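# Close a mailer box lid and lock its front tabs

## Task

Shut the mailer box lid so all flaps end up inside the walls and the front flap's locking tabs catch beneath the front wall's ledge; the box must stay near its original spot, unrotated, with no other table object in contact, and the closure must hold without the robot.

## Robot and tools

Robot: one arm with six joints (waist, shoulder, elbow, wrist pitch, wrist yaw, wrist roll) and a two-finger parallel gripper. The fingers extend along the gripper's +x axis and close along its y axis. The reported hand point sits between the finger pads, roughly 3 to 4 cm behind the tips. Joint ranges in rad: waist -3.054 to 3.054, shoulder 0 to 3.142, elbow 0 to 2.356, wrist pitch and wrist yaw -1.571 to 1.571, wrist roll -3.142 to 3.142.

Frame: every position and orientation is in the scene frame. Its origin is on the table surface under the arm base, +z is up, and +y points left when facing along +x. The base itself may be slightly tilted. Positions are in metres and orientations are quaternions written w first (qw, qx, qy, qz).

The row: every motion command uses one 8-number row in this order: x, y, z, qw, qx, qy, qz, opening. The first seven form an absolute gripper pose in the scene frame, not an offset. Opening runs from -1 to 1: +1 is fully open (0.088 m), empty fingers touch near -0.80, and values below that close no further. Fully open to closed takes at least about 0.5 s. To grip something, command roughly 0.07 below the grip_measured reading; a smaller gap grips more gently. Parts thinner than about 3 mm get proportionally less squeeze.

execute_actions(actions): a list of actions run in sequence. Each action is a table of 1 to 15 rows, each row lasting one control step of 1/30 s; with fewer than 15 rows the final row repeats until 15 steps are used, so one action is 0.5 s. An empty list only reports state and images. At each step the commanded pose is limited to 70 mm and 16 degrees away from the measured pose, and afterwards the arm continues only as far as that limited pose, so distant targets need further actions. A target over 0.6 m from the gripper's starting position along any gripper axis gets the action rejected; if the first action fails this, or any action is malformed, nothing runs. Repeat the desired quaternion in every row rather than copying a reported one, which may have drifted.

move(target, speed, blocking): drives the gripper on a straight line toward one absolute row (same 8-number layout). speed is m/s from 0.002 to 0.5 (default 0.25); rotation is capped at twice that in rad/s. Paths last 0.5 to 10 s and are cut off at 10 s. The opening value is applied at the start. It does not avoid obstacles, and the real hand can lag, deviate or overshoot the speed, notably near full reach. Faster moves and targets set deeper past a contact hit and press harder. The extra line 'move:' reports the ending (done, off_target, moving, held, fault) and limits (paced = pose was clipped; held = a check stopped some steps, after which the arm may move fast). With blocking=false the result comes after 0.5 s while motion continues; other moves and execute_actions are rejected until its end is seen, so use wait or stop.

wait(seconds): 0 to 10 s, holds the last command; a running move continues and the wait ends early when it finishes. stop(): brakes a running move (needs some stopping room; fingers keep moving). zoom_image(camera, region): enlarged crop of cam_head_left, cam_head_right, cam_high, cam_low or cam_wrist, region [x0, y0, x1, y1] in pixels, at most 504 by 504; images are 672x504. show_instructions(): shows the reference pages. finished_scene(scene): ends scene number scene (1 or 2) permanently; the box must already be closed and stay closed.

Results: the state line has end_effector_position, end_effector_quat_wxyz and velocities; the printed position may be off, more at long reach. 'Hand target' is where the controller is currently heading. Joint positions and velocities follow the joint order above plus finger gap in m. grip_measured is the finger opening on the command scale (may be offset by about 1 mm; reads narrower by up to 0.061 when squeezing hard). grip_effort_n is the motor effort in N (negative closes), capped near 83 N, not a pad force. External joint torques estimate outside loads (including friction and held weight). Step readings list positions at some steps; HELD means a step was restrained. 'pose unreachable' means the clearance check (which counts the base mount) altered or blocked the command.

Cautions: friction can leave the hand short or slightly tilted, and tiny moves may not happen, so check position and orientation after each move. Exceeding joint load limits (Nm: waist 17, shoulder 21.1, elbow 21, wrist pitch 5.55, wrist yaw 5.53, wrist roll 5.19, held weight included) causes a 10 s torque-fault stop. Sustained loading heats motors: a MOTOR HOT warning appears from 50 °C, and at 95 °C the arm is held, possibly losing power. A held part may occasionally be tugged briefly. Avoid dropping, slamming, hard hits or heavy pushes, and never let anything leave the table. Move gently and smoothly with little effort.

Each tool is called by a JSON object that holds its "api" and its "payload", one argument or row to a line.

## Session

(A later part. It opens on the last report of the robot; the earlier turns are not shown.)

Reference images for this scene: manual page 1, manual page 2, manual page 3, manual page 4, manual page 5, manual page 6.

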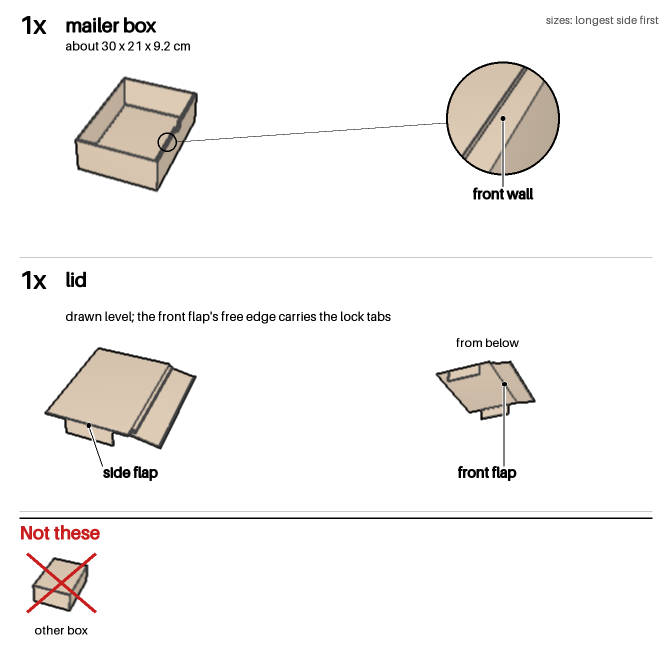

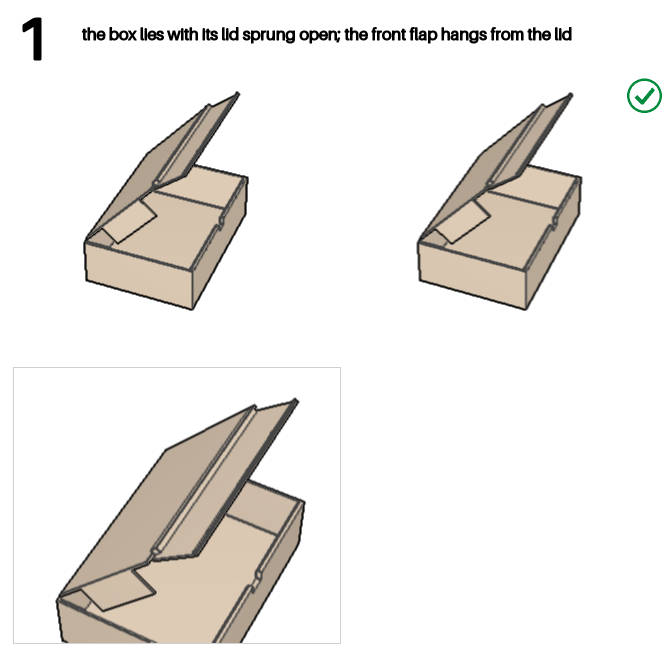

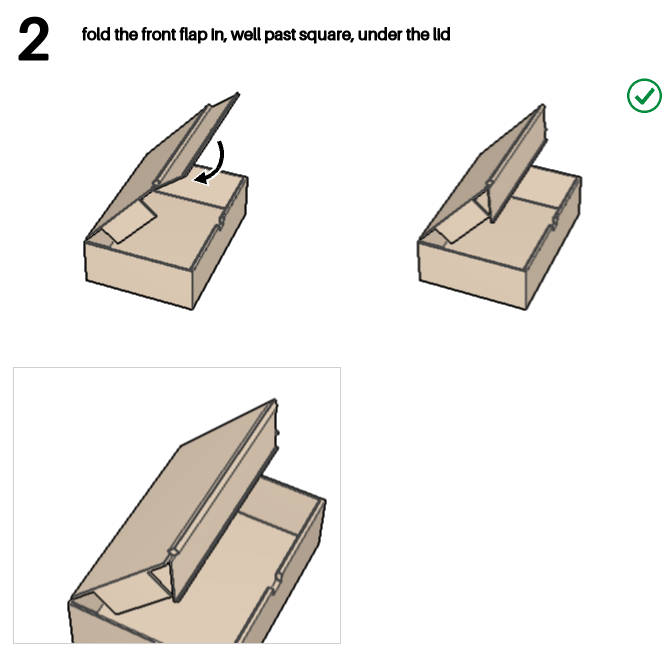

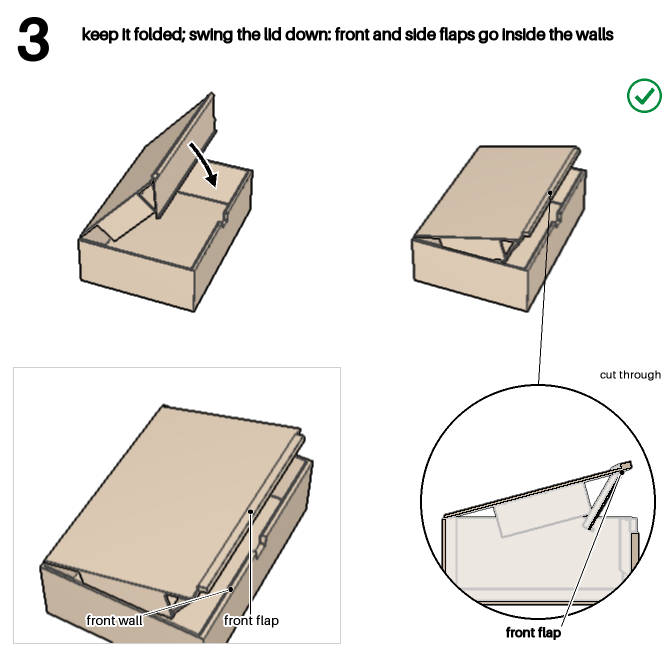

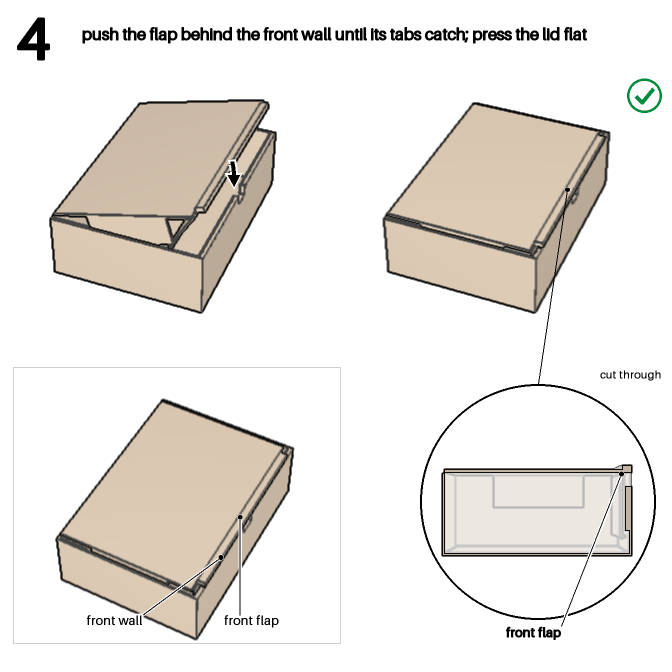

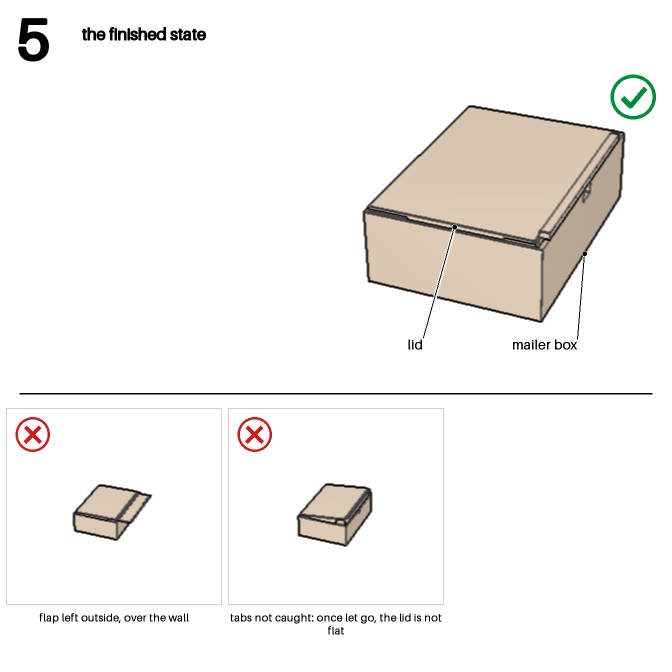

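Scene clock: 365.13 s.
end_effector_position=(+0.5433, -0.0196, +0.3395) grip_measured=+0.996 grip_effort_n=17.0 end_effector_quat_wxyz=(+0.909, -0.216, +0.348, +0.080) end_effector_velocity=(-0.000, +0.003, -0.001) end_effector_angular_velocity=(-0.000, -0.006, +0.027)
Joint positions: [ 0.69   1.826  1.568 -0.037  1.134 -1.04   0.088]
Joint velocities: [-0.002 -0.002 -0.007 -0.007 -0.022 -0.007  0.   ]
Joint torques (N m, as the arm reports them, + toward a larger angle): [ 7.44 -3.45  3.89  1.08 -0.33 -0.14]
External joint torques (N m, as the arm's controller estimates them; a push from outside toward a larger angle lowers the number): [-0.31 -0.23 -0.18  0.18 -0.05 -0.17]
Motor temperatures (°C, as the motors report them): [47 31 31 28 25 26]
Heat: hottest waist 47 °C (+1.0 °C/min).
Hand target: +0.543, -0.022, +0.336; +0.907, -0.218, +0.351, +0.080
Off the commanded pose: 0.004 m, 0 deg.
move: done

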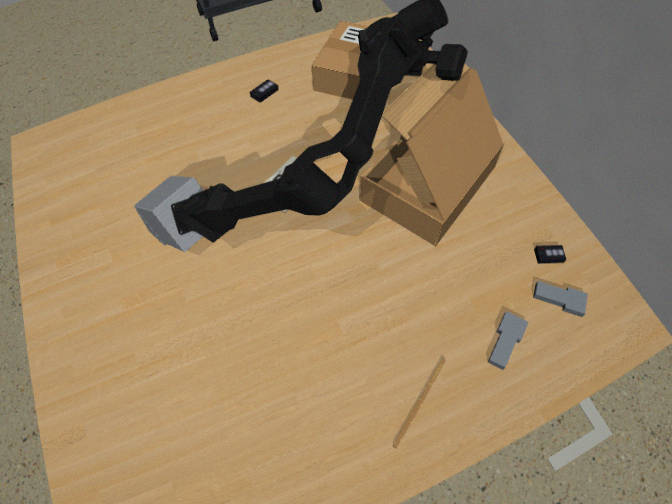

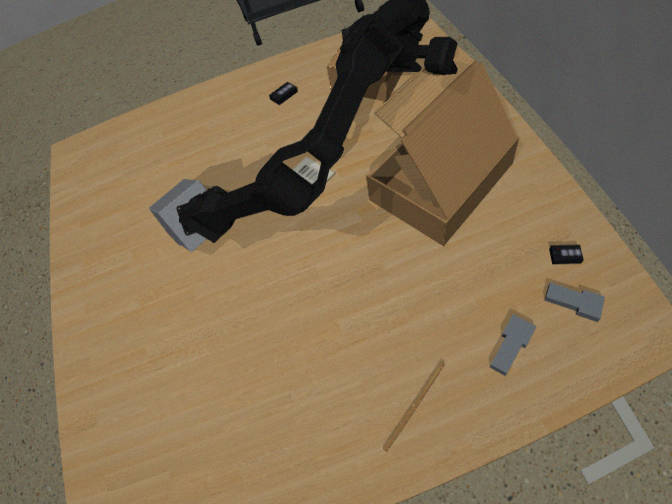

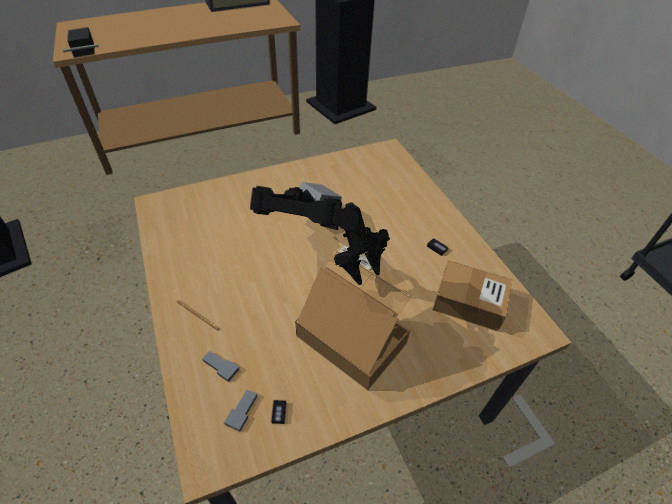

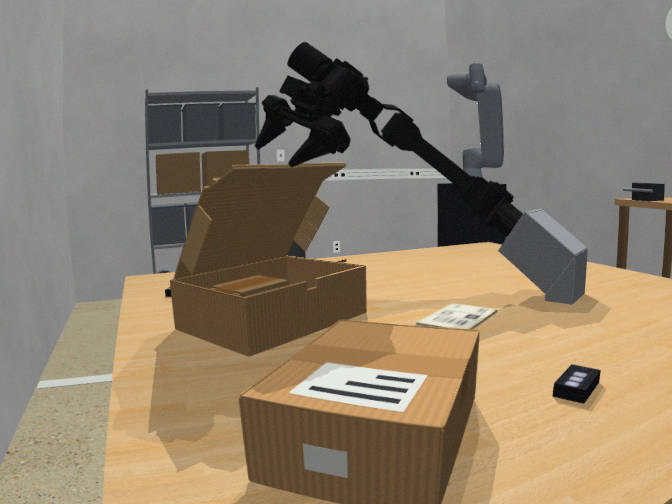

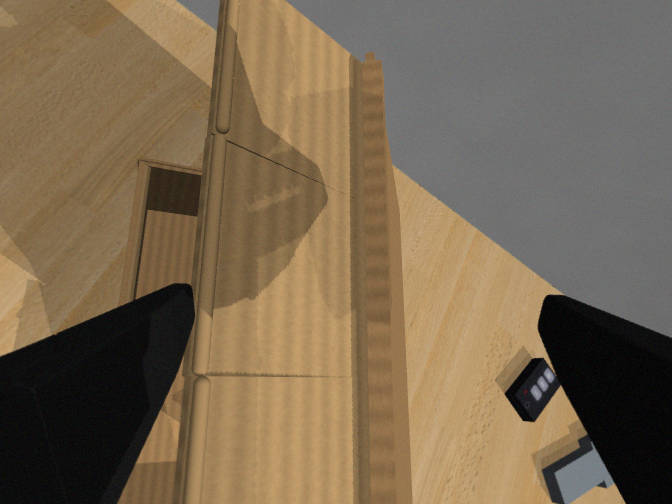

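{"api": "move", "payload": {
  "target": [0.547,-0.036,0.326,0.906,-0.218,0.35,0.08,1],
  "speed": 0.015
}}

{"api": "move", "payload": {
  "target": [0.553,-0.056,0.31,0.906,-0.218,0.35,0.08,1],
  "speed": 0.015
}}

Scene clock: 370.37 s.
end_effector_position=(+0.5473, -0.0332, +0.3297) grip_measured=+0.996 grip_effort_n=17.4 end_effector_quat_wxyz=(+0.909, -0.216, +0.348, +0.081) end_effector_velocity=(+0.000, +0.003, +0.001) end_effector_angular_velocity=(+0.010, -0.016, +0.032)
Joint positions: [ 0.653  1.797  1.55  -0.027  1.098 -1.064  0.088]
Joint velocities: [-0.002 -0.007 -0.007 -0.007 -0.037 -0.007 -0.   ]
Joint torques (N m, as the arm reports them, + toward a larger angle): [ 7.23 -3.54  3.79  1.1  -0.31 -0.15]
External joint torques (N m, as the arm's controller estimates them; a push from outside toward a larger angle lowers the number): [-0.39 -0.2  -0.32  0.19 -0.01 -0.18]
Motor temperatures (°C, as the motors report them): [47 31 31 28 25 26]
Heat: hottest waist 47 °C (+1.0 °C/min).
Hand target: +0.547, -0.036, +0.326; +0.907, -0.218, +0.351, +0.080
Off the commanded pose: 0.005 m, 0 deg.
move: done

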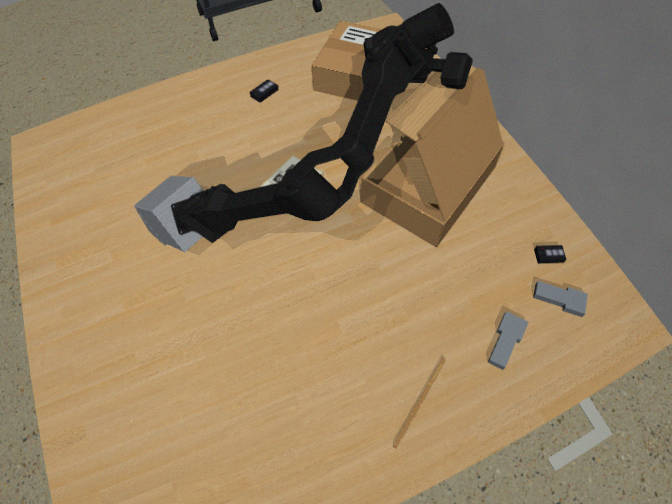

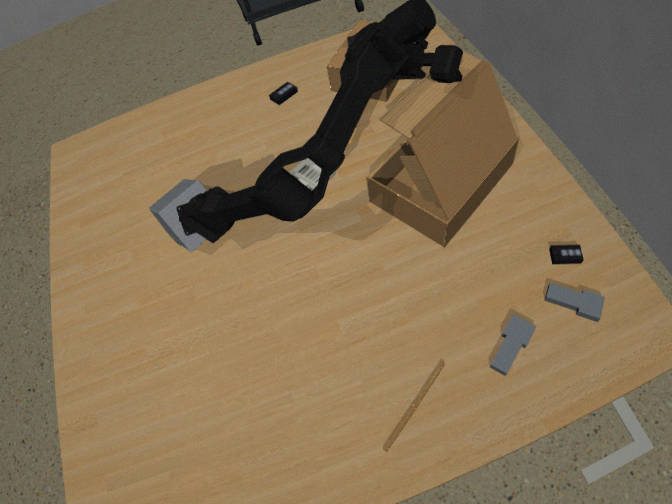

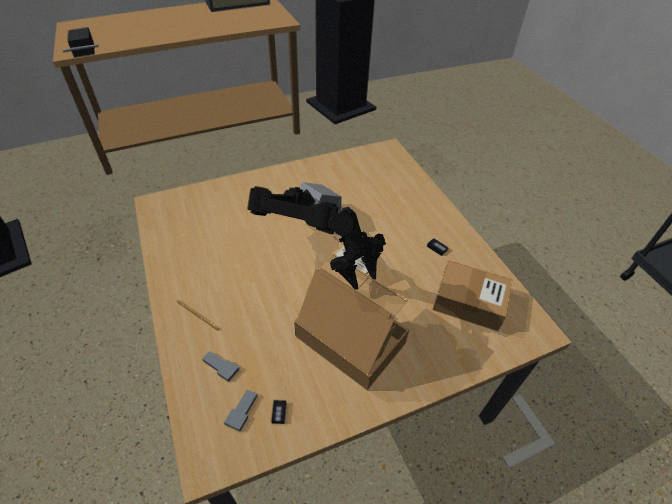

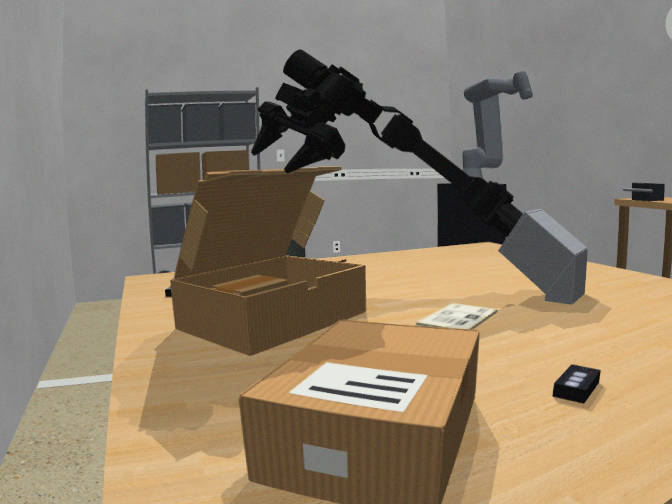

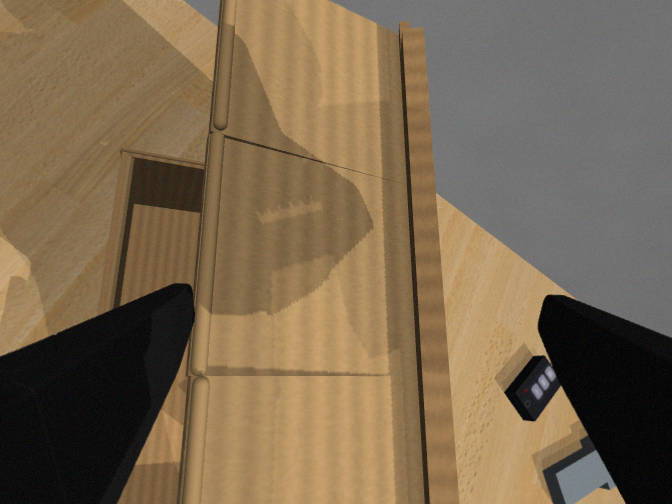

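Scene clock: 372.67 s.
end_effector_position=(+0.5535, -0.0530, +0.3137) grip_measured=+0.996 grip_effort_n=17.0 end_effector_quat_wxyz=(+0.909, -0.216, +0.348, +0.081) end_effector_velocity=(-0.001, -0.005, -0.003) end_effector_angular_velocity=(-0.024, +0.011, +0.008)
Joint positions: [ 0.594  1.76   1.528 -0.014  1.04  -1.096  0.088]
Joint velocities: [-0.007 -0.007 -0.002 -0.007  0.007 -0.022 -0.   ]
Joint torques (N m, as the arm reports them, + toward a larger angle): [ 7.1  -3.77  3.88  1.08 -0.36 -0.15]
External joint torques (N m, as the arm's controller estimates them; a push from outside toward a larger angle lowers the number): [-0.37 -0.21 -0.23  0.16 -0.06 -0.18]
Motor temperatures (°C, as the motors report them): [47 31 31 28 25 26]
Heat: hottest waist 47 °C (+1.0 °C/min).
Hand target: +0.553, -0.056, +0.310; +0.907, -0.218, +0.351, +0.080
Off the commanded pose: 0.005 m, 0 deg.
move: done

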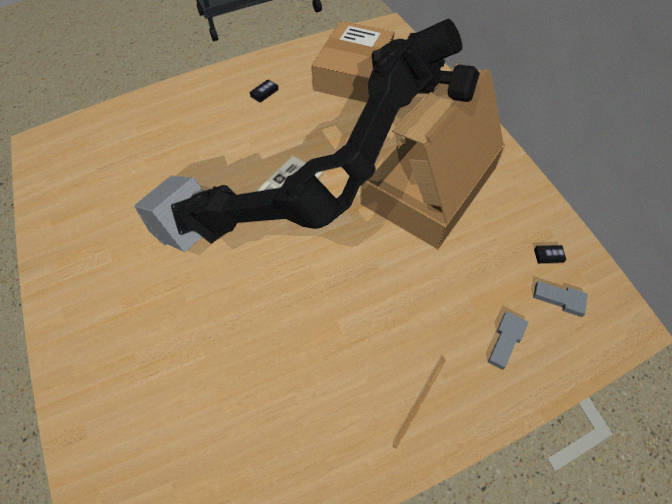

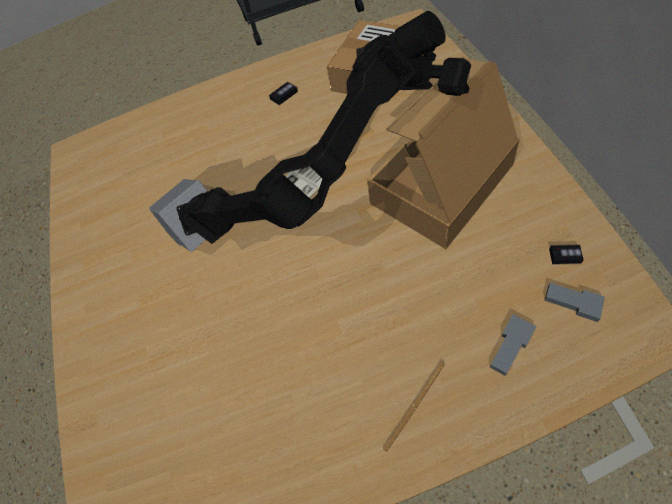

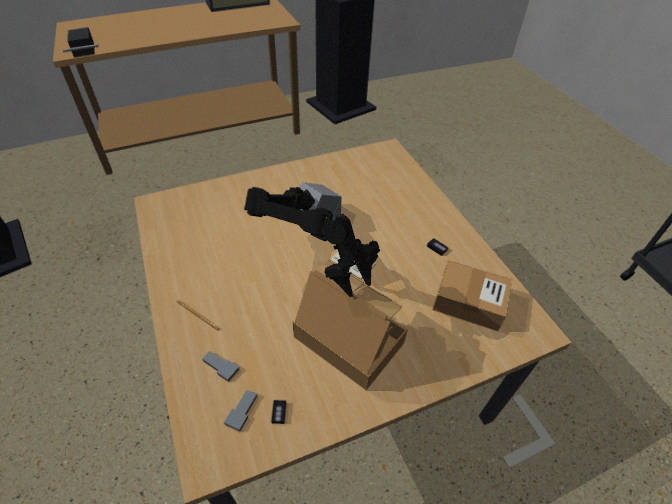

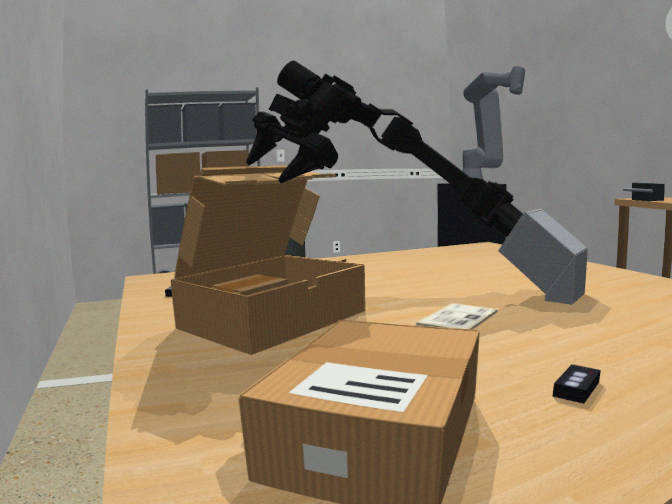

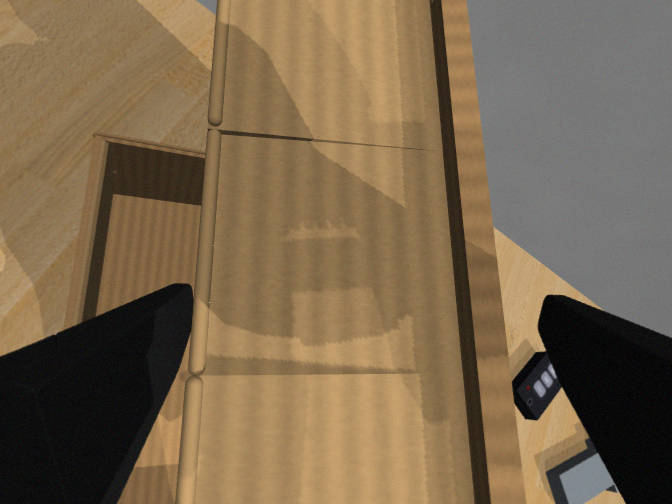

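{"api": "move", "payload": {
  "target": [0.56,-0.078,0.292,0.906,-0.218,0.35,0.08,1],
  "speed": 0.015
}}

{"api": "move", "payload": {
  "target": [0.566,-0.098,0.274,0.906,-0.218,0.35,0.08,1],
  "speed": 0.015
}}

Scene clock: 378.80 s.
end_effector_position=(+0.5607, -0.0755, +0.2955) grip_measured=+0.996 grip_effort_n=17.0 end_effector_quat_wxyz=(+0.908, -0.216, +0.349, +0.080) end_effector_velocity=(-0.000, +0.000, -0.002) end_effector_angular_velocity=(-0.010, -0.005, +0.029)
Joint positions: [ 0.523  1.728  1.517 -0.009  0.973 -1.127  0.088]
Joint velocities: [-0.007 -0.007 -0.007 -0.007 -0.022 -0.022  0.   ]
Joint torques (N m, as the arm reports them, + toward a larger angle): [ 7.12 -3.98  3.89  1.08 -0.44 -0.12]
External joint torques (N m, as the arm's controller estimates them; a push from outside toward a larger angle lowers the number): [-0.29 -0.18 -0.2   0.16 -0.11 -0.15]
Motor temperatures (°C, as the motors report them): [47 31 31 29 25 26]
Heat: hottest waist 47 °C (+0.0 °C/min).
Hand target: +0.560, -0.078, +0.292; +0.907, -0.218, +0.350, +0.080
Off the commanded pose: 0.004 m, 0 deg.
move: done

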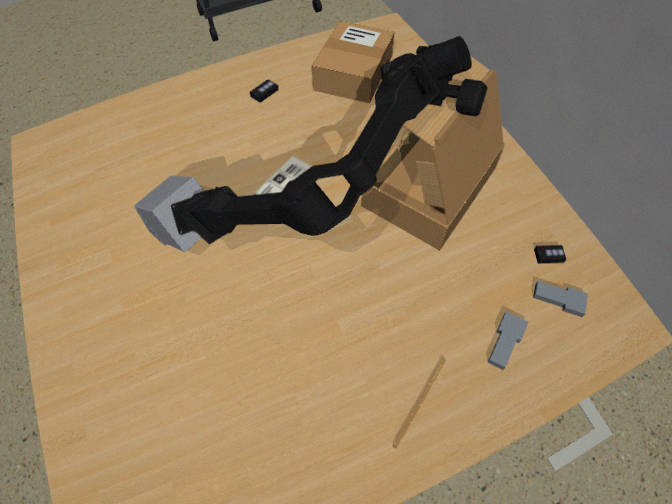

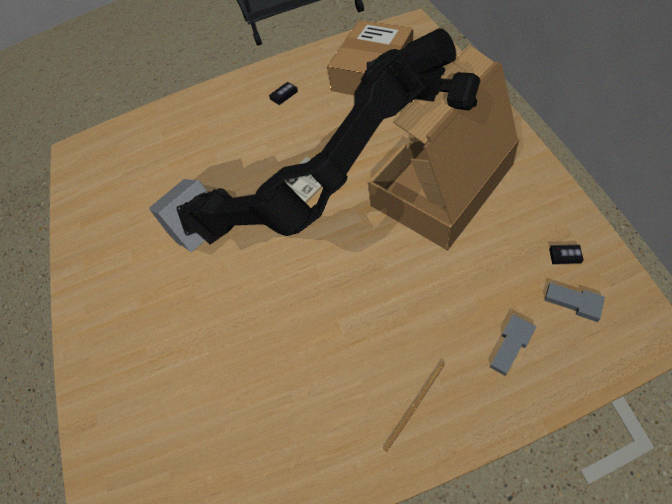

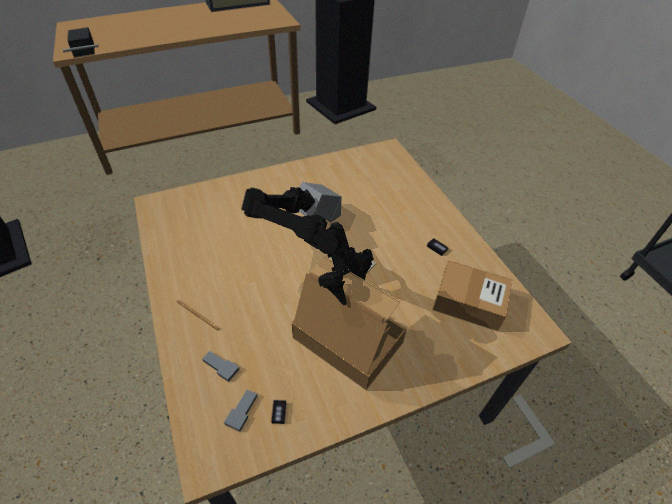

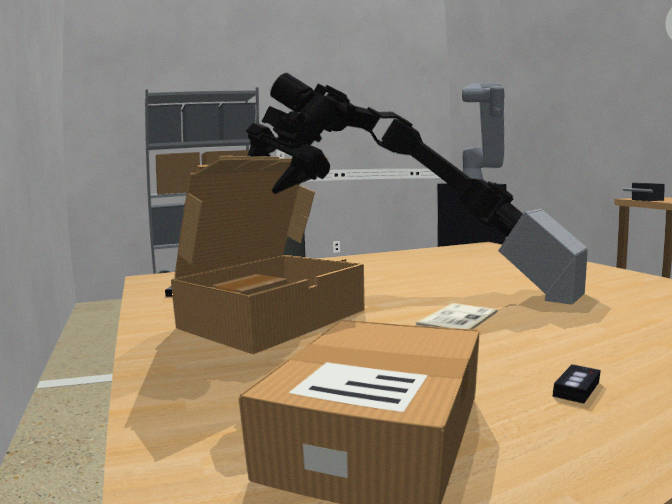

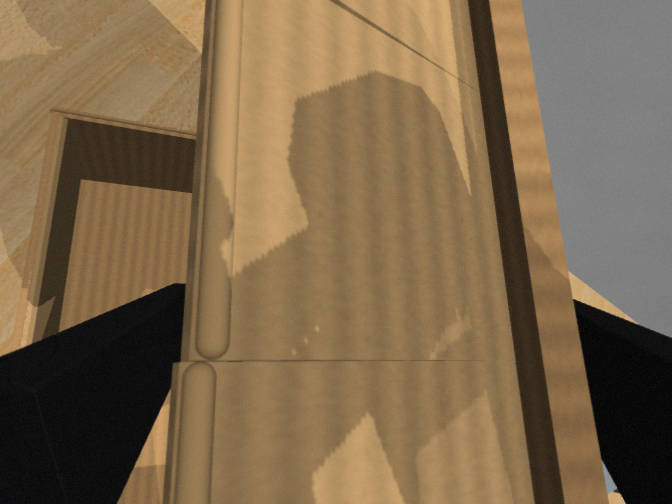

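Scene clock: 381.17 s.
end_effector_position=(+0.5670, -0.0948, +0.2789) grip_measured=+0.996 grip_effort_n=16.0 end_effector_quat_wxyz=(+0.909, -0.216, +0.347, +0.081) end_effector_velocity=(+0.002, -0.001, -0.001) end_effector_angular_velocity=(+0.006, -0.012, +0.007)
Joint positions: [ 0.457  1.704  1.512 -0.007  0.904 -1.152  0.088]
Joint velocities: [-0.007 -0.002 -0.002  0.007 -0.022 -0.007 -0.   ]
Joint torques (N m, as the arm reports them, + toward a larger angle): [ 6.54 -4.22  3.77  1.11 -0.41 -0.08]
External joint torques (N m, as the arm's controller estimates them; a push from outside toward a larger angle lowers the number): [-0.76 -0.06 -0.36  0.17 -0.06 -0.11]
Motor temperatures (°C, as the motors report them): [47 31 31 29 25 26]
Heat: hottest waist 47 °C (+0.0 °C/min).
Hand target: +0.566, -0.098, +0.274; +0.907, -0.218, +0.351, +0.080
Off the commanded pose: 0.006 m, 1 deg.
move: done

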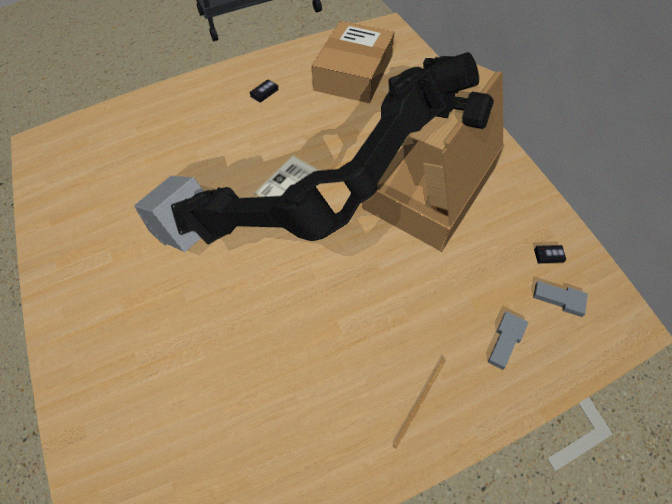

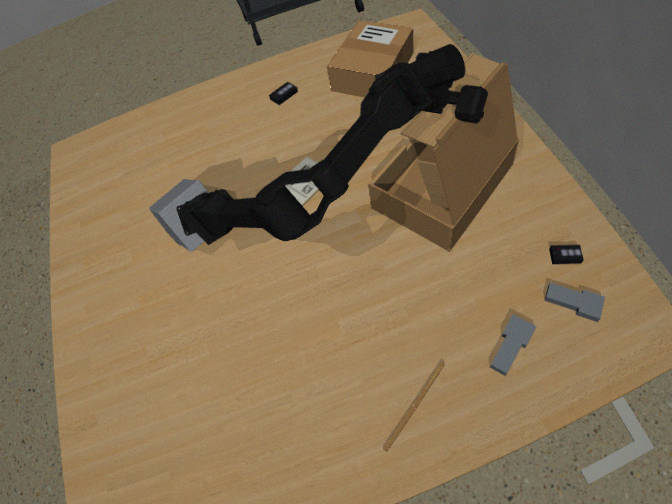

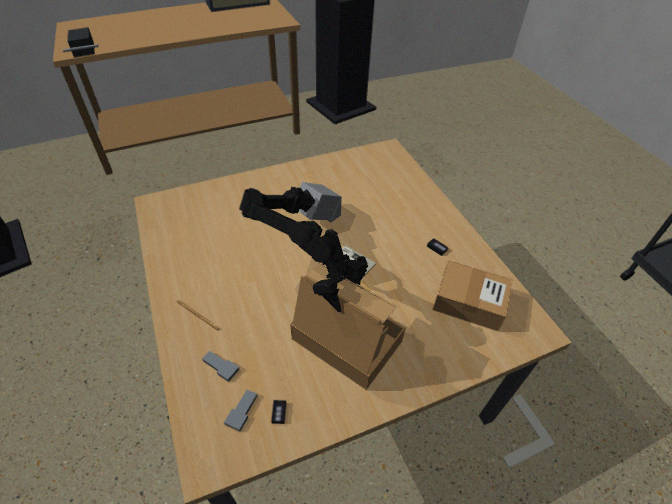

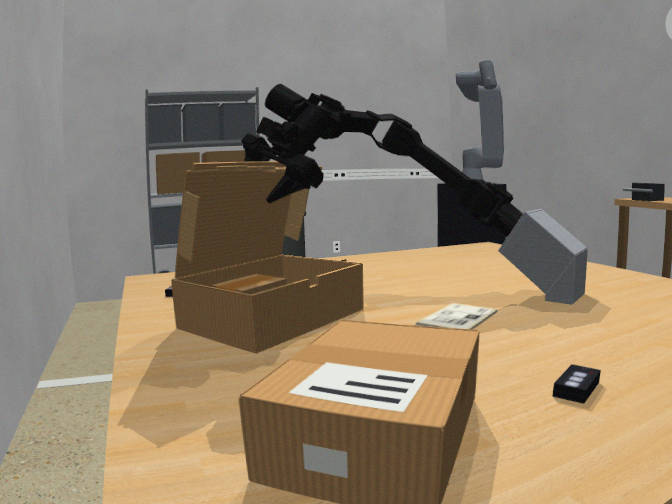

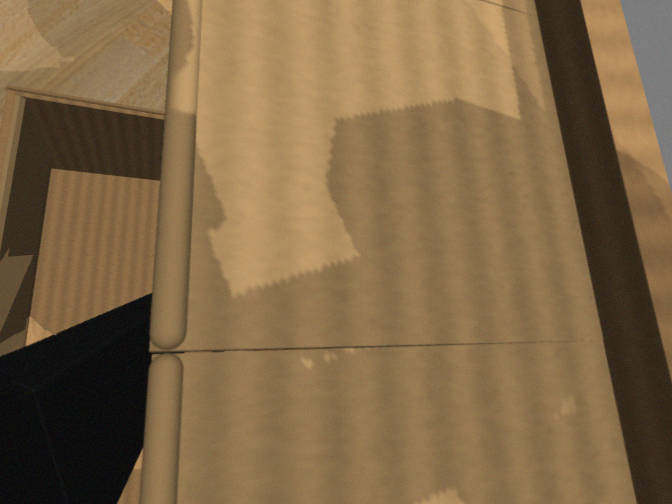

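{"api": "move", "payload": {
  "target": [0.548,-0.035,0.36,0.906,-0.218,0.35,0.08,1],
  "speed": 0.05
}}

{"api": "move", "payload": {
  "target": [0.548,-0.04,0.338,0.906,-0.218,0.35,0.08,1],
  "speed": 0.02
}}

Scene clock: 403.27 s.
end_effector_position=(+0.5476, -0.0361, +0.3604) grip_measured=+0.996 grip_effort_n=16.0 end_effector_quat_wxyz=(+0.908, -0.218, +0.347, +0.081) end_effector_velocity=(-0.001, -0.001, +0.001) end_effector_angular_velocity=(-0.010, +0.010, +0.009)
Joint positions: [ 0.71   1.828  1.675 -0.151  1.152 -1.034  0.088]
Joint velocities: [ 0.002  0.002  0.017 -0.037  0.007  0.007 -0.   ]
Joint torques (N m, as the arm reports them, + toward a larger angle): [ 7.98 -1.85  5.54  0.71 -0.05  0.2 ]
External joint torques (N m, as the arm's controller estimates them; a push from outside toward a larger angle lowers the number): [ 0.29  1.16  1.61 -0.2   0.22  0.17]
Motor temperatures (°C, as the motors report them): [46 32 31 29 25 26]
Heat: hottest waist 46 °C (+0.0 °C/min).
Hand target: +0.548, -0.035, +0.360; +0.907, -0.219, +0.350, +0.080
Off the commanded pose: 0.001 m, 0 deg.
move: done

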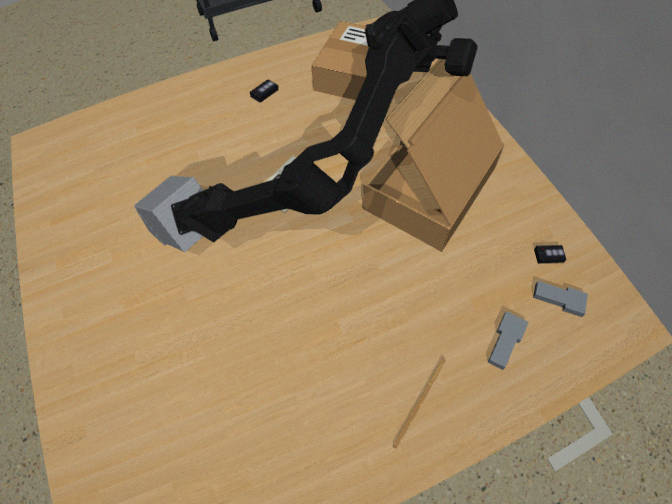

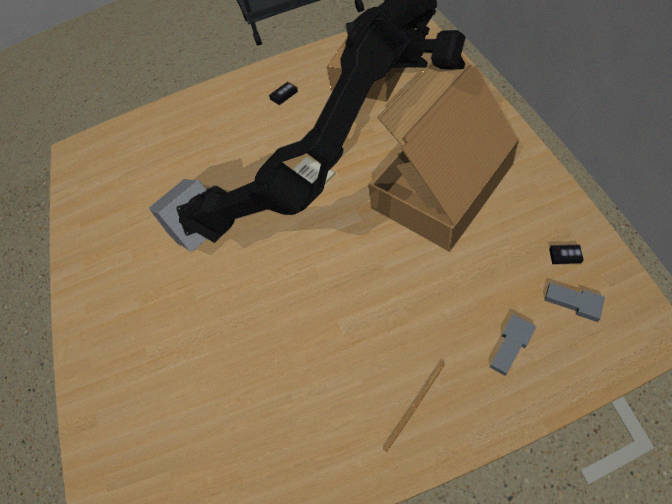

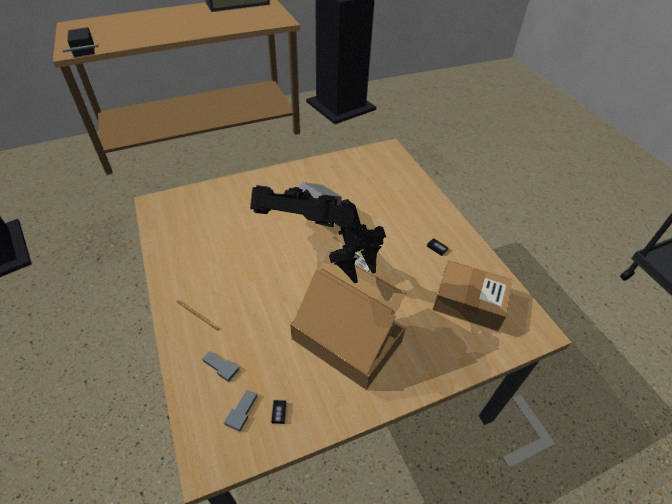

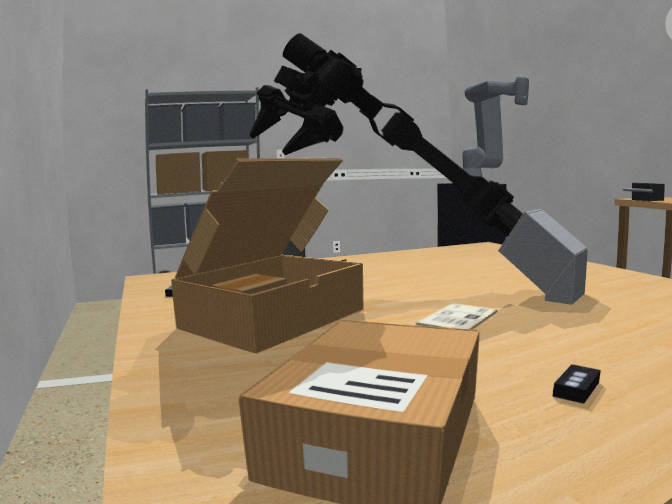

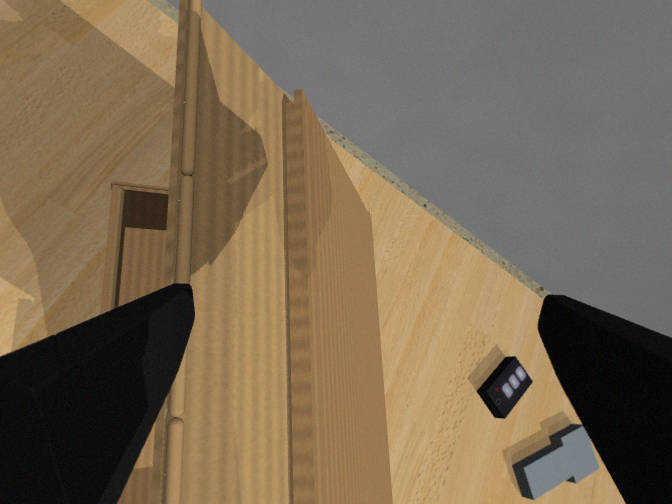

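Scene clock: 404.70 s.
end_effector_position=(+0.5484, -0.0390, +0.3408) grip_measured=+0.996 grip_effort_n=15.6 end_effector_quat_wxyz=(+0.908, -0.216, +0.350, +0.079) end_effector_velocity=(-0.001, -0.001, -0.001) end_effector_angular_velocity=(+0.005, +0.000, +0.004)
Joint positions: [ 0.67   1.802  1.602 -0.083  1.119 -1.053  0.088]
Joint velocities: [-0.002 -0.007 -0.007 -0.007 -0.007  0.007  0.   ]
Joint torques (N m, as the arm reports them, + toward a larger angle): [ 7.47 -3.35  3.75  1.13 -0.41 -0.1 ]
External joint torques (N m, as the arm's controller estimates them; a push from outside toward a larger angle lowers the number): [-0.11 -0.11 -0.3   0.21 -0.14 -0.13]
Motor temperatures (°C, as the motors report them): [46 32 31 29 25 26]
Heat: hottest waist 46 °C (+0.0 °C/min).
Hand target: +0.548, -0.040, +0.338; +0.907, -0.218, +0.350, +0.080
Off the commanded pose: 0.003 m, 0 deg.
move: done

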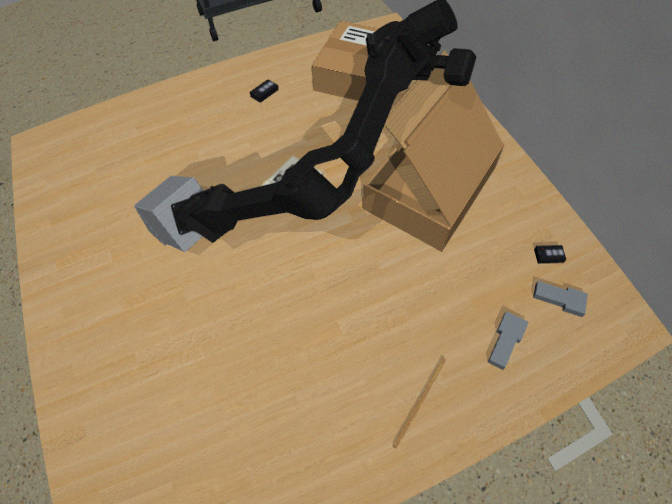

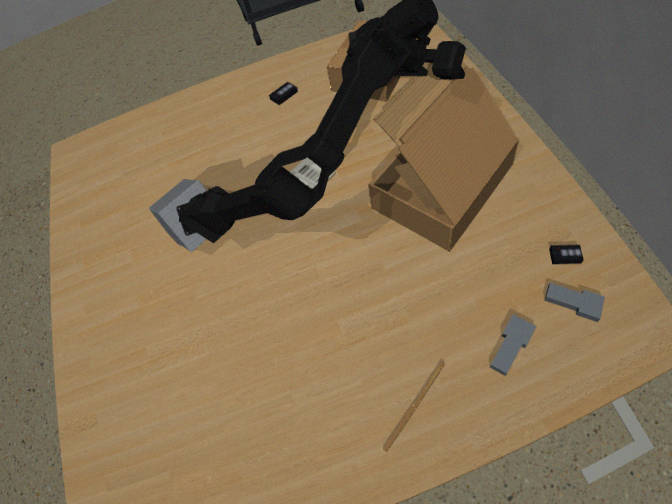

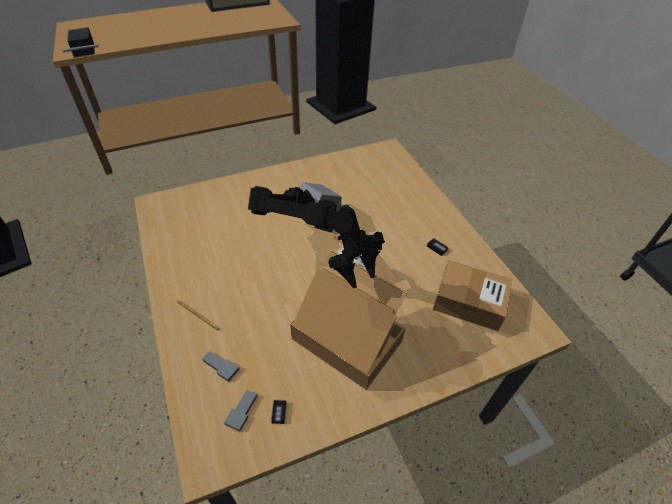

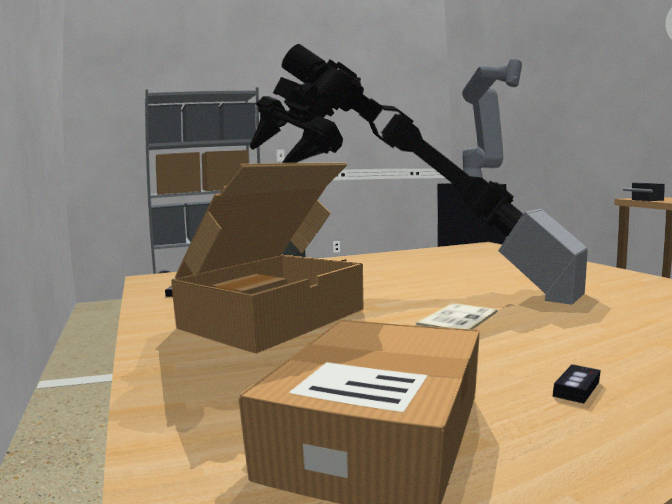

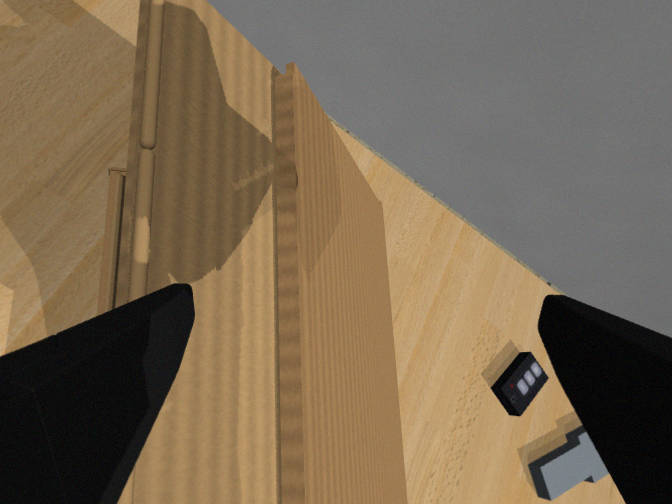

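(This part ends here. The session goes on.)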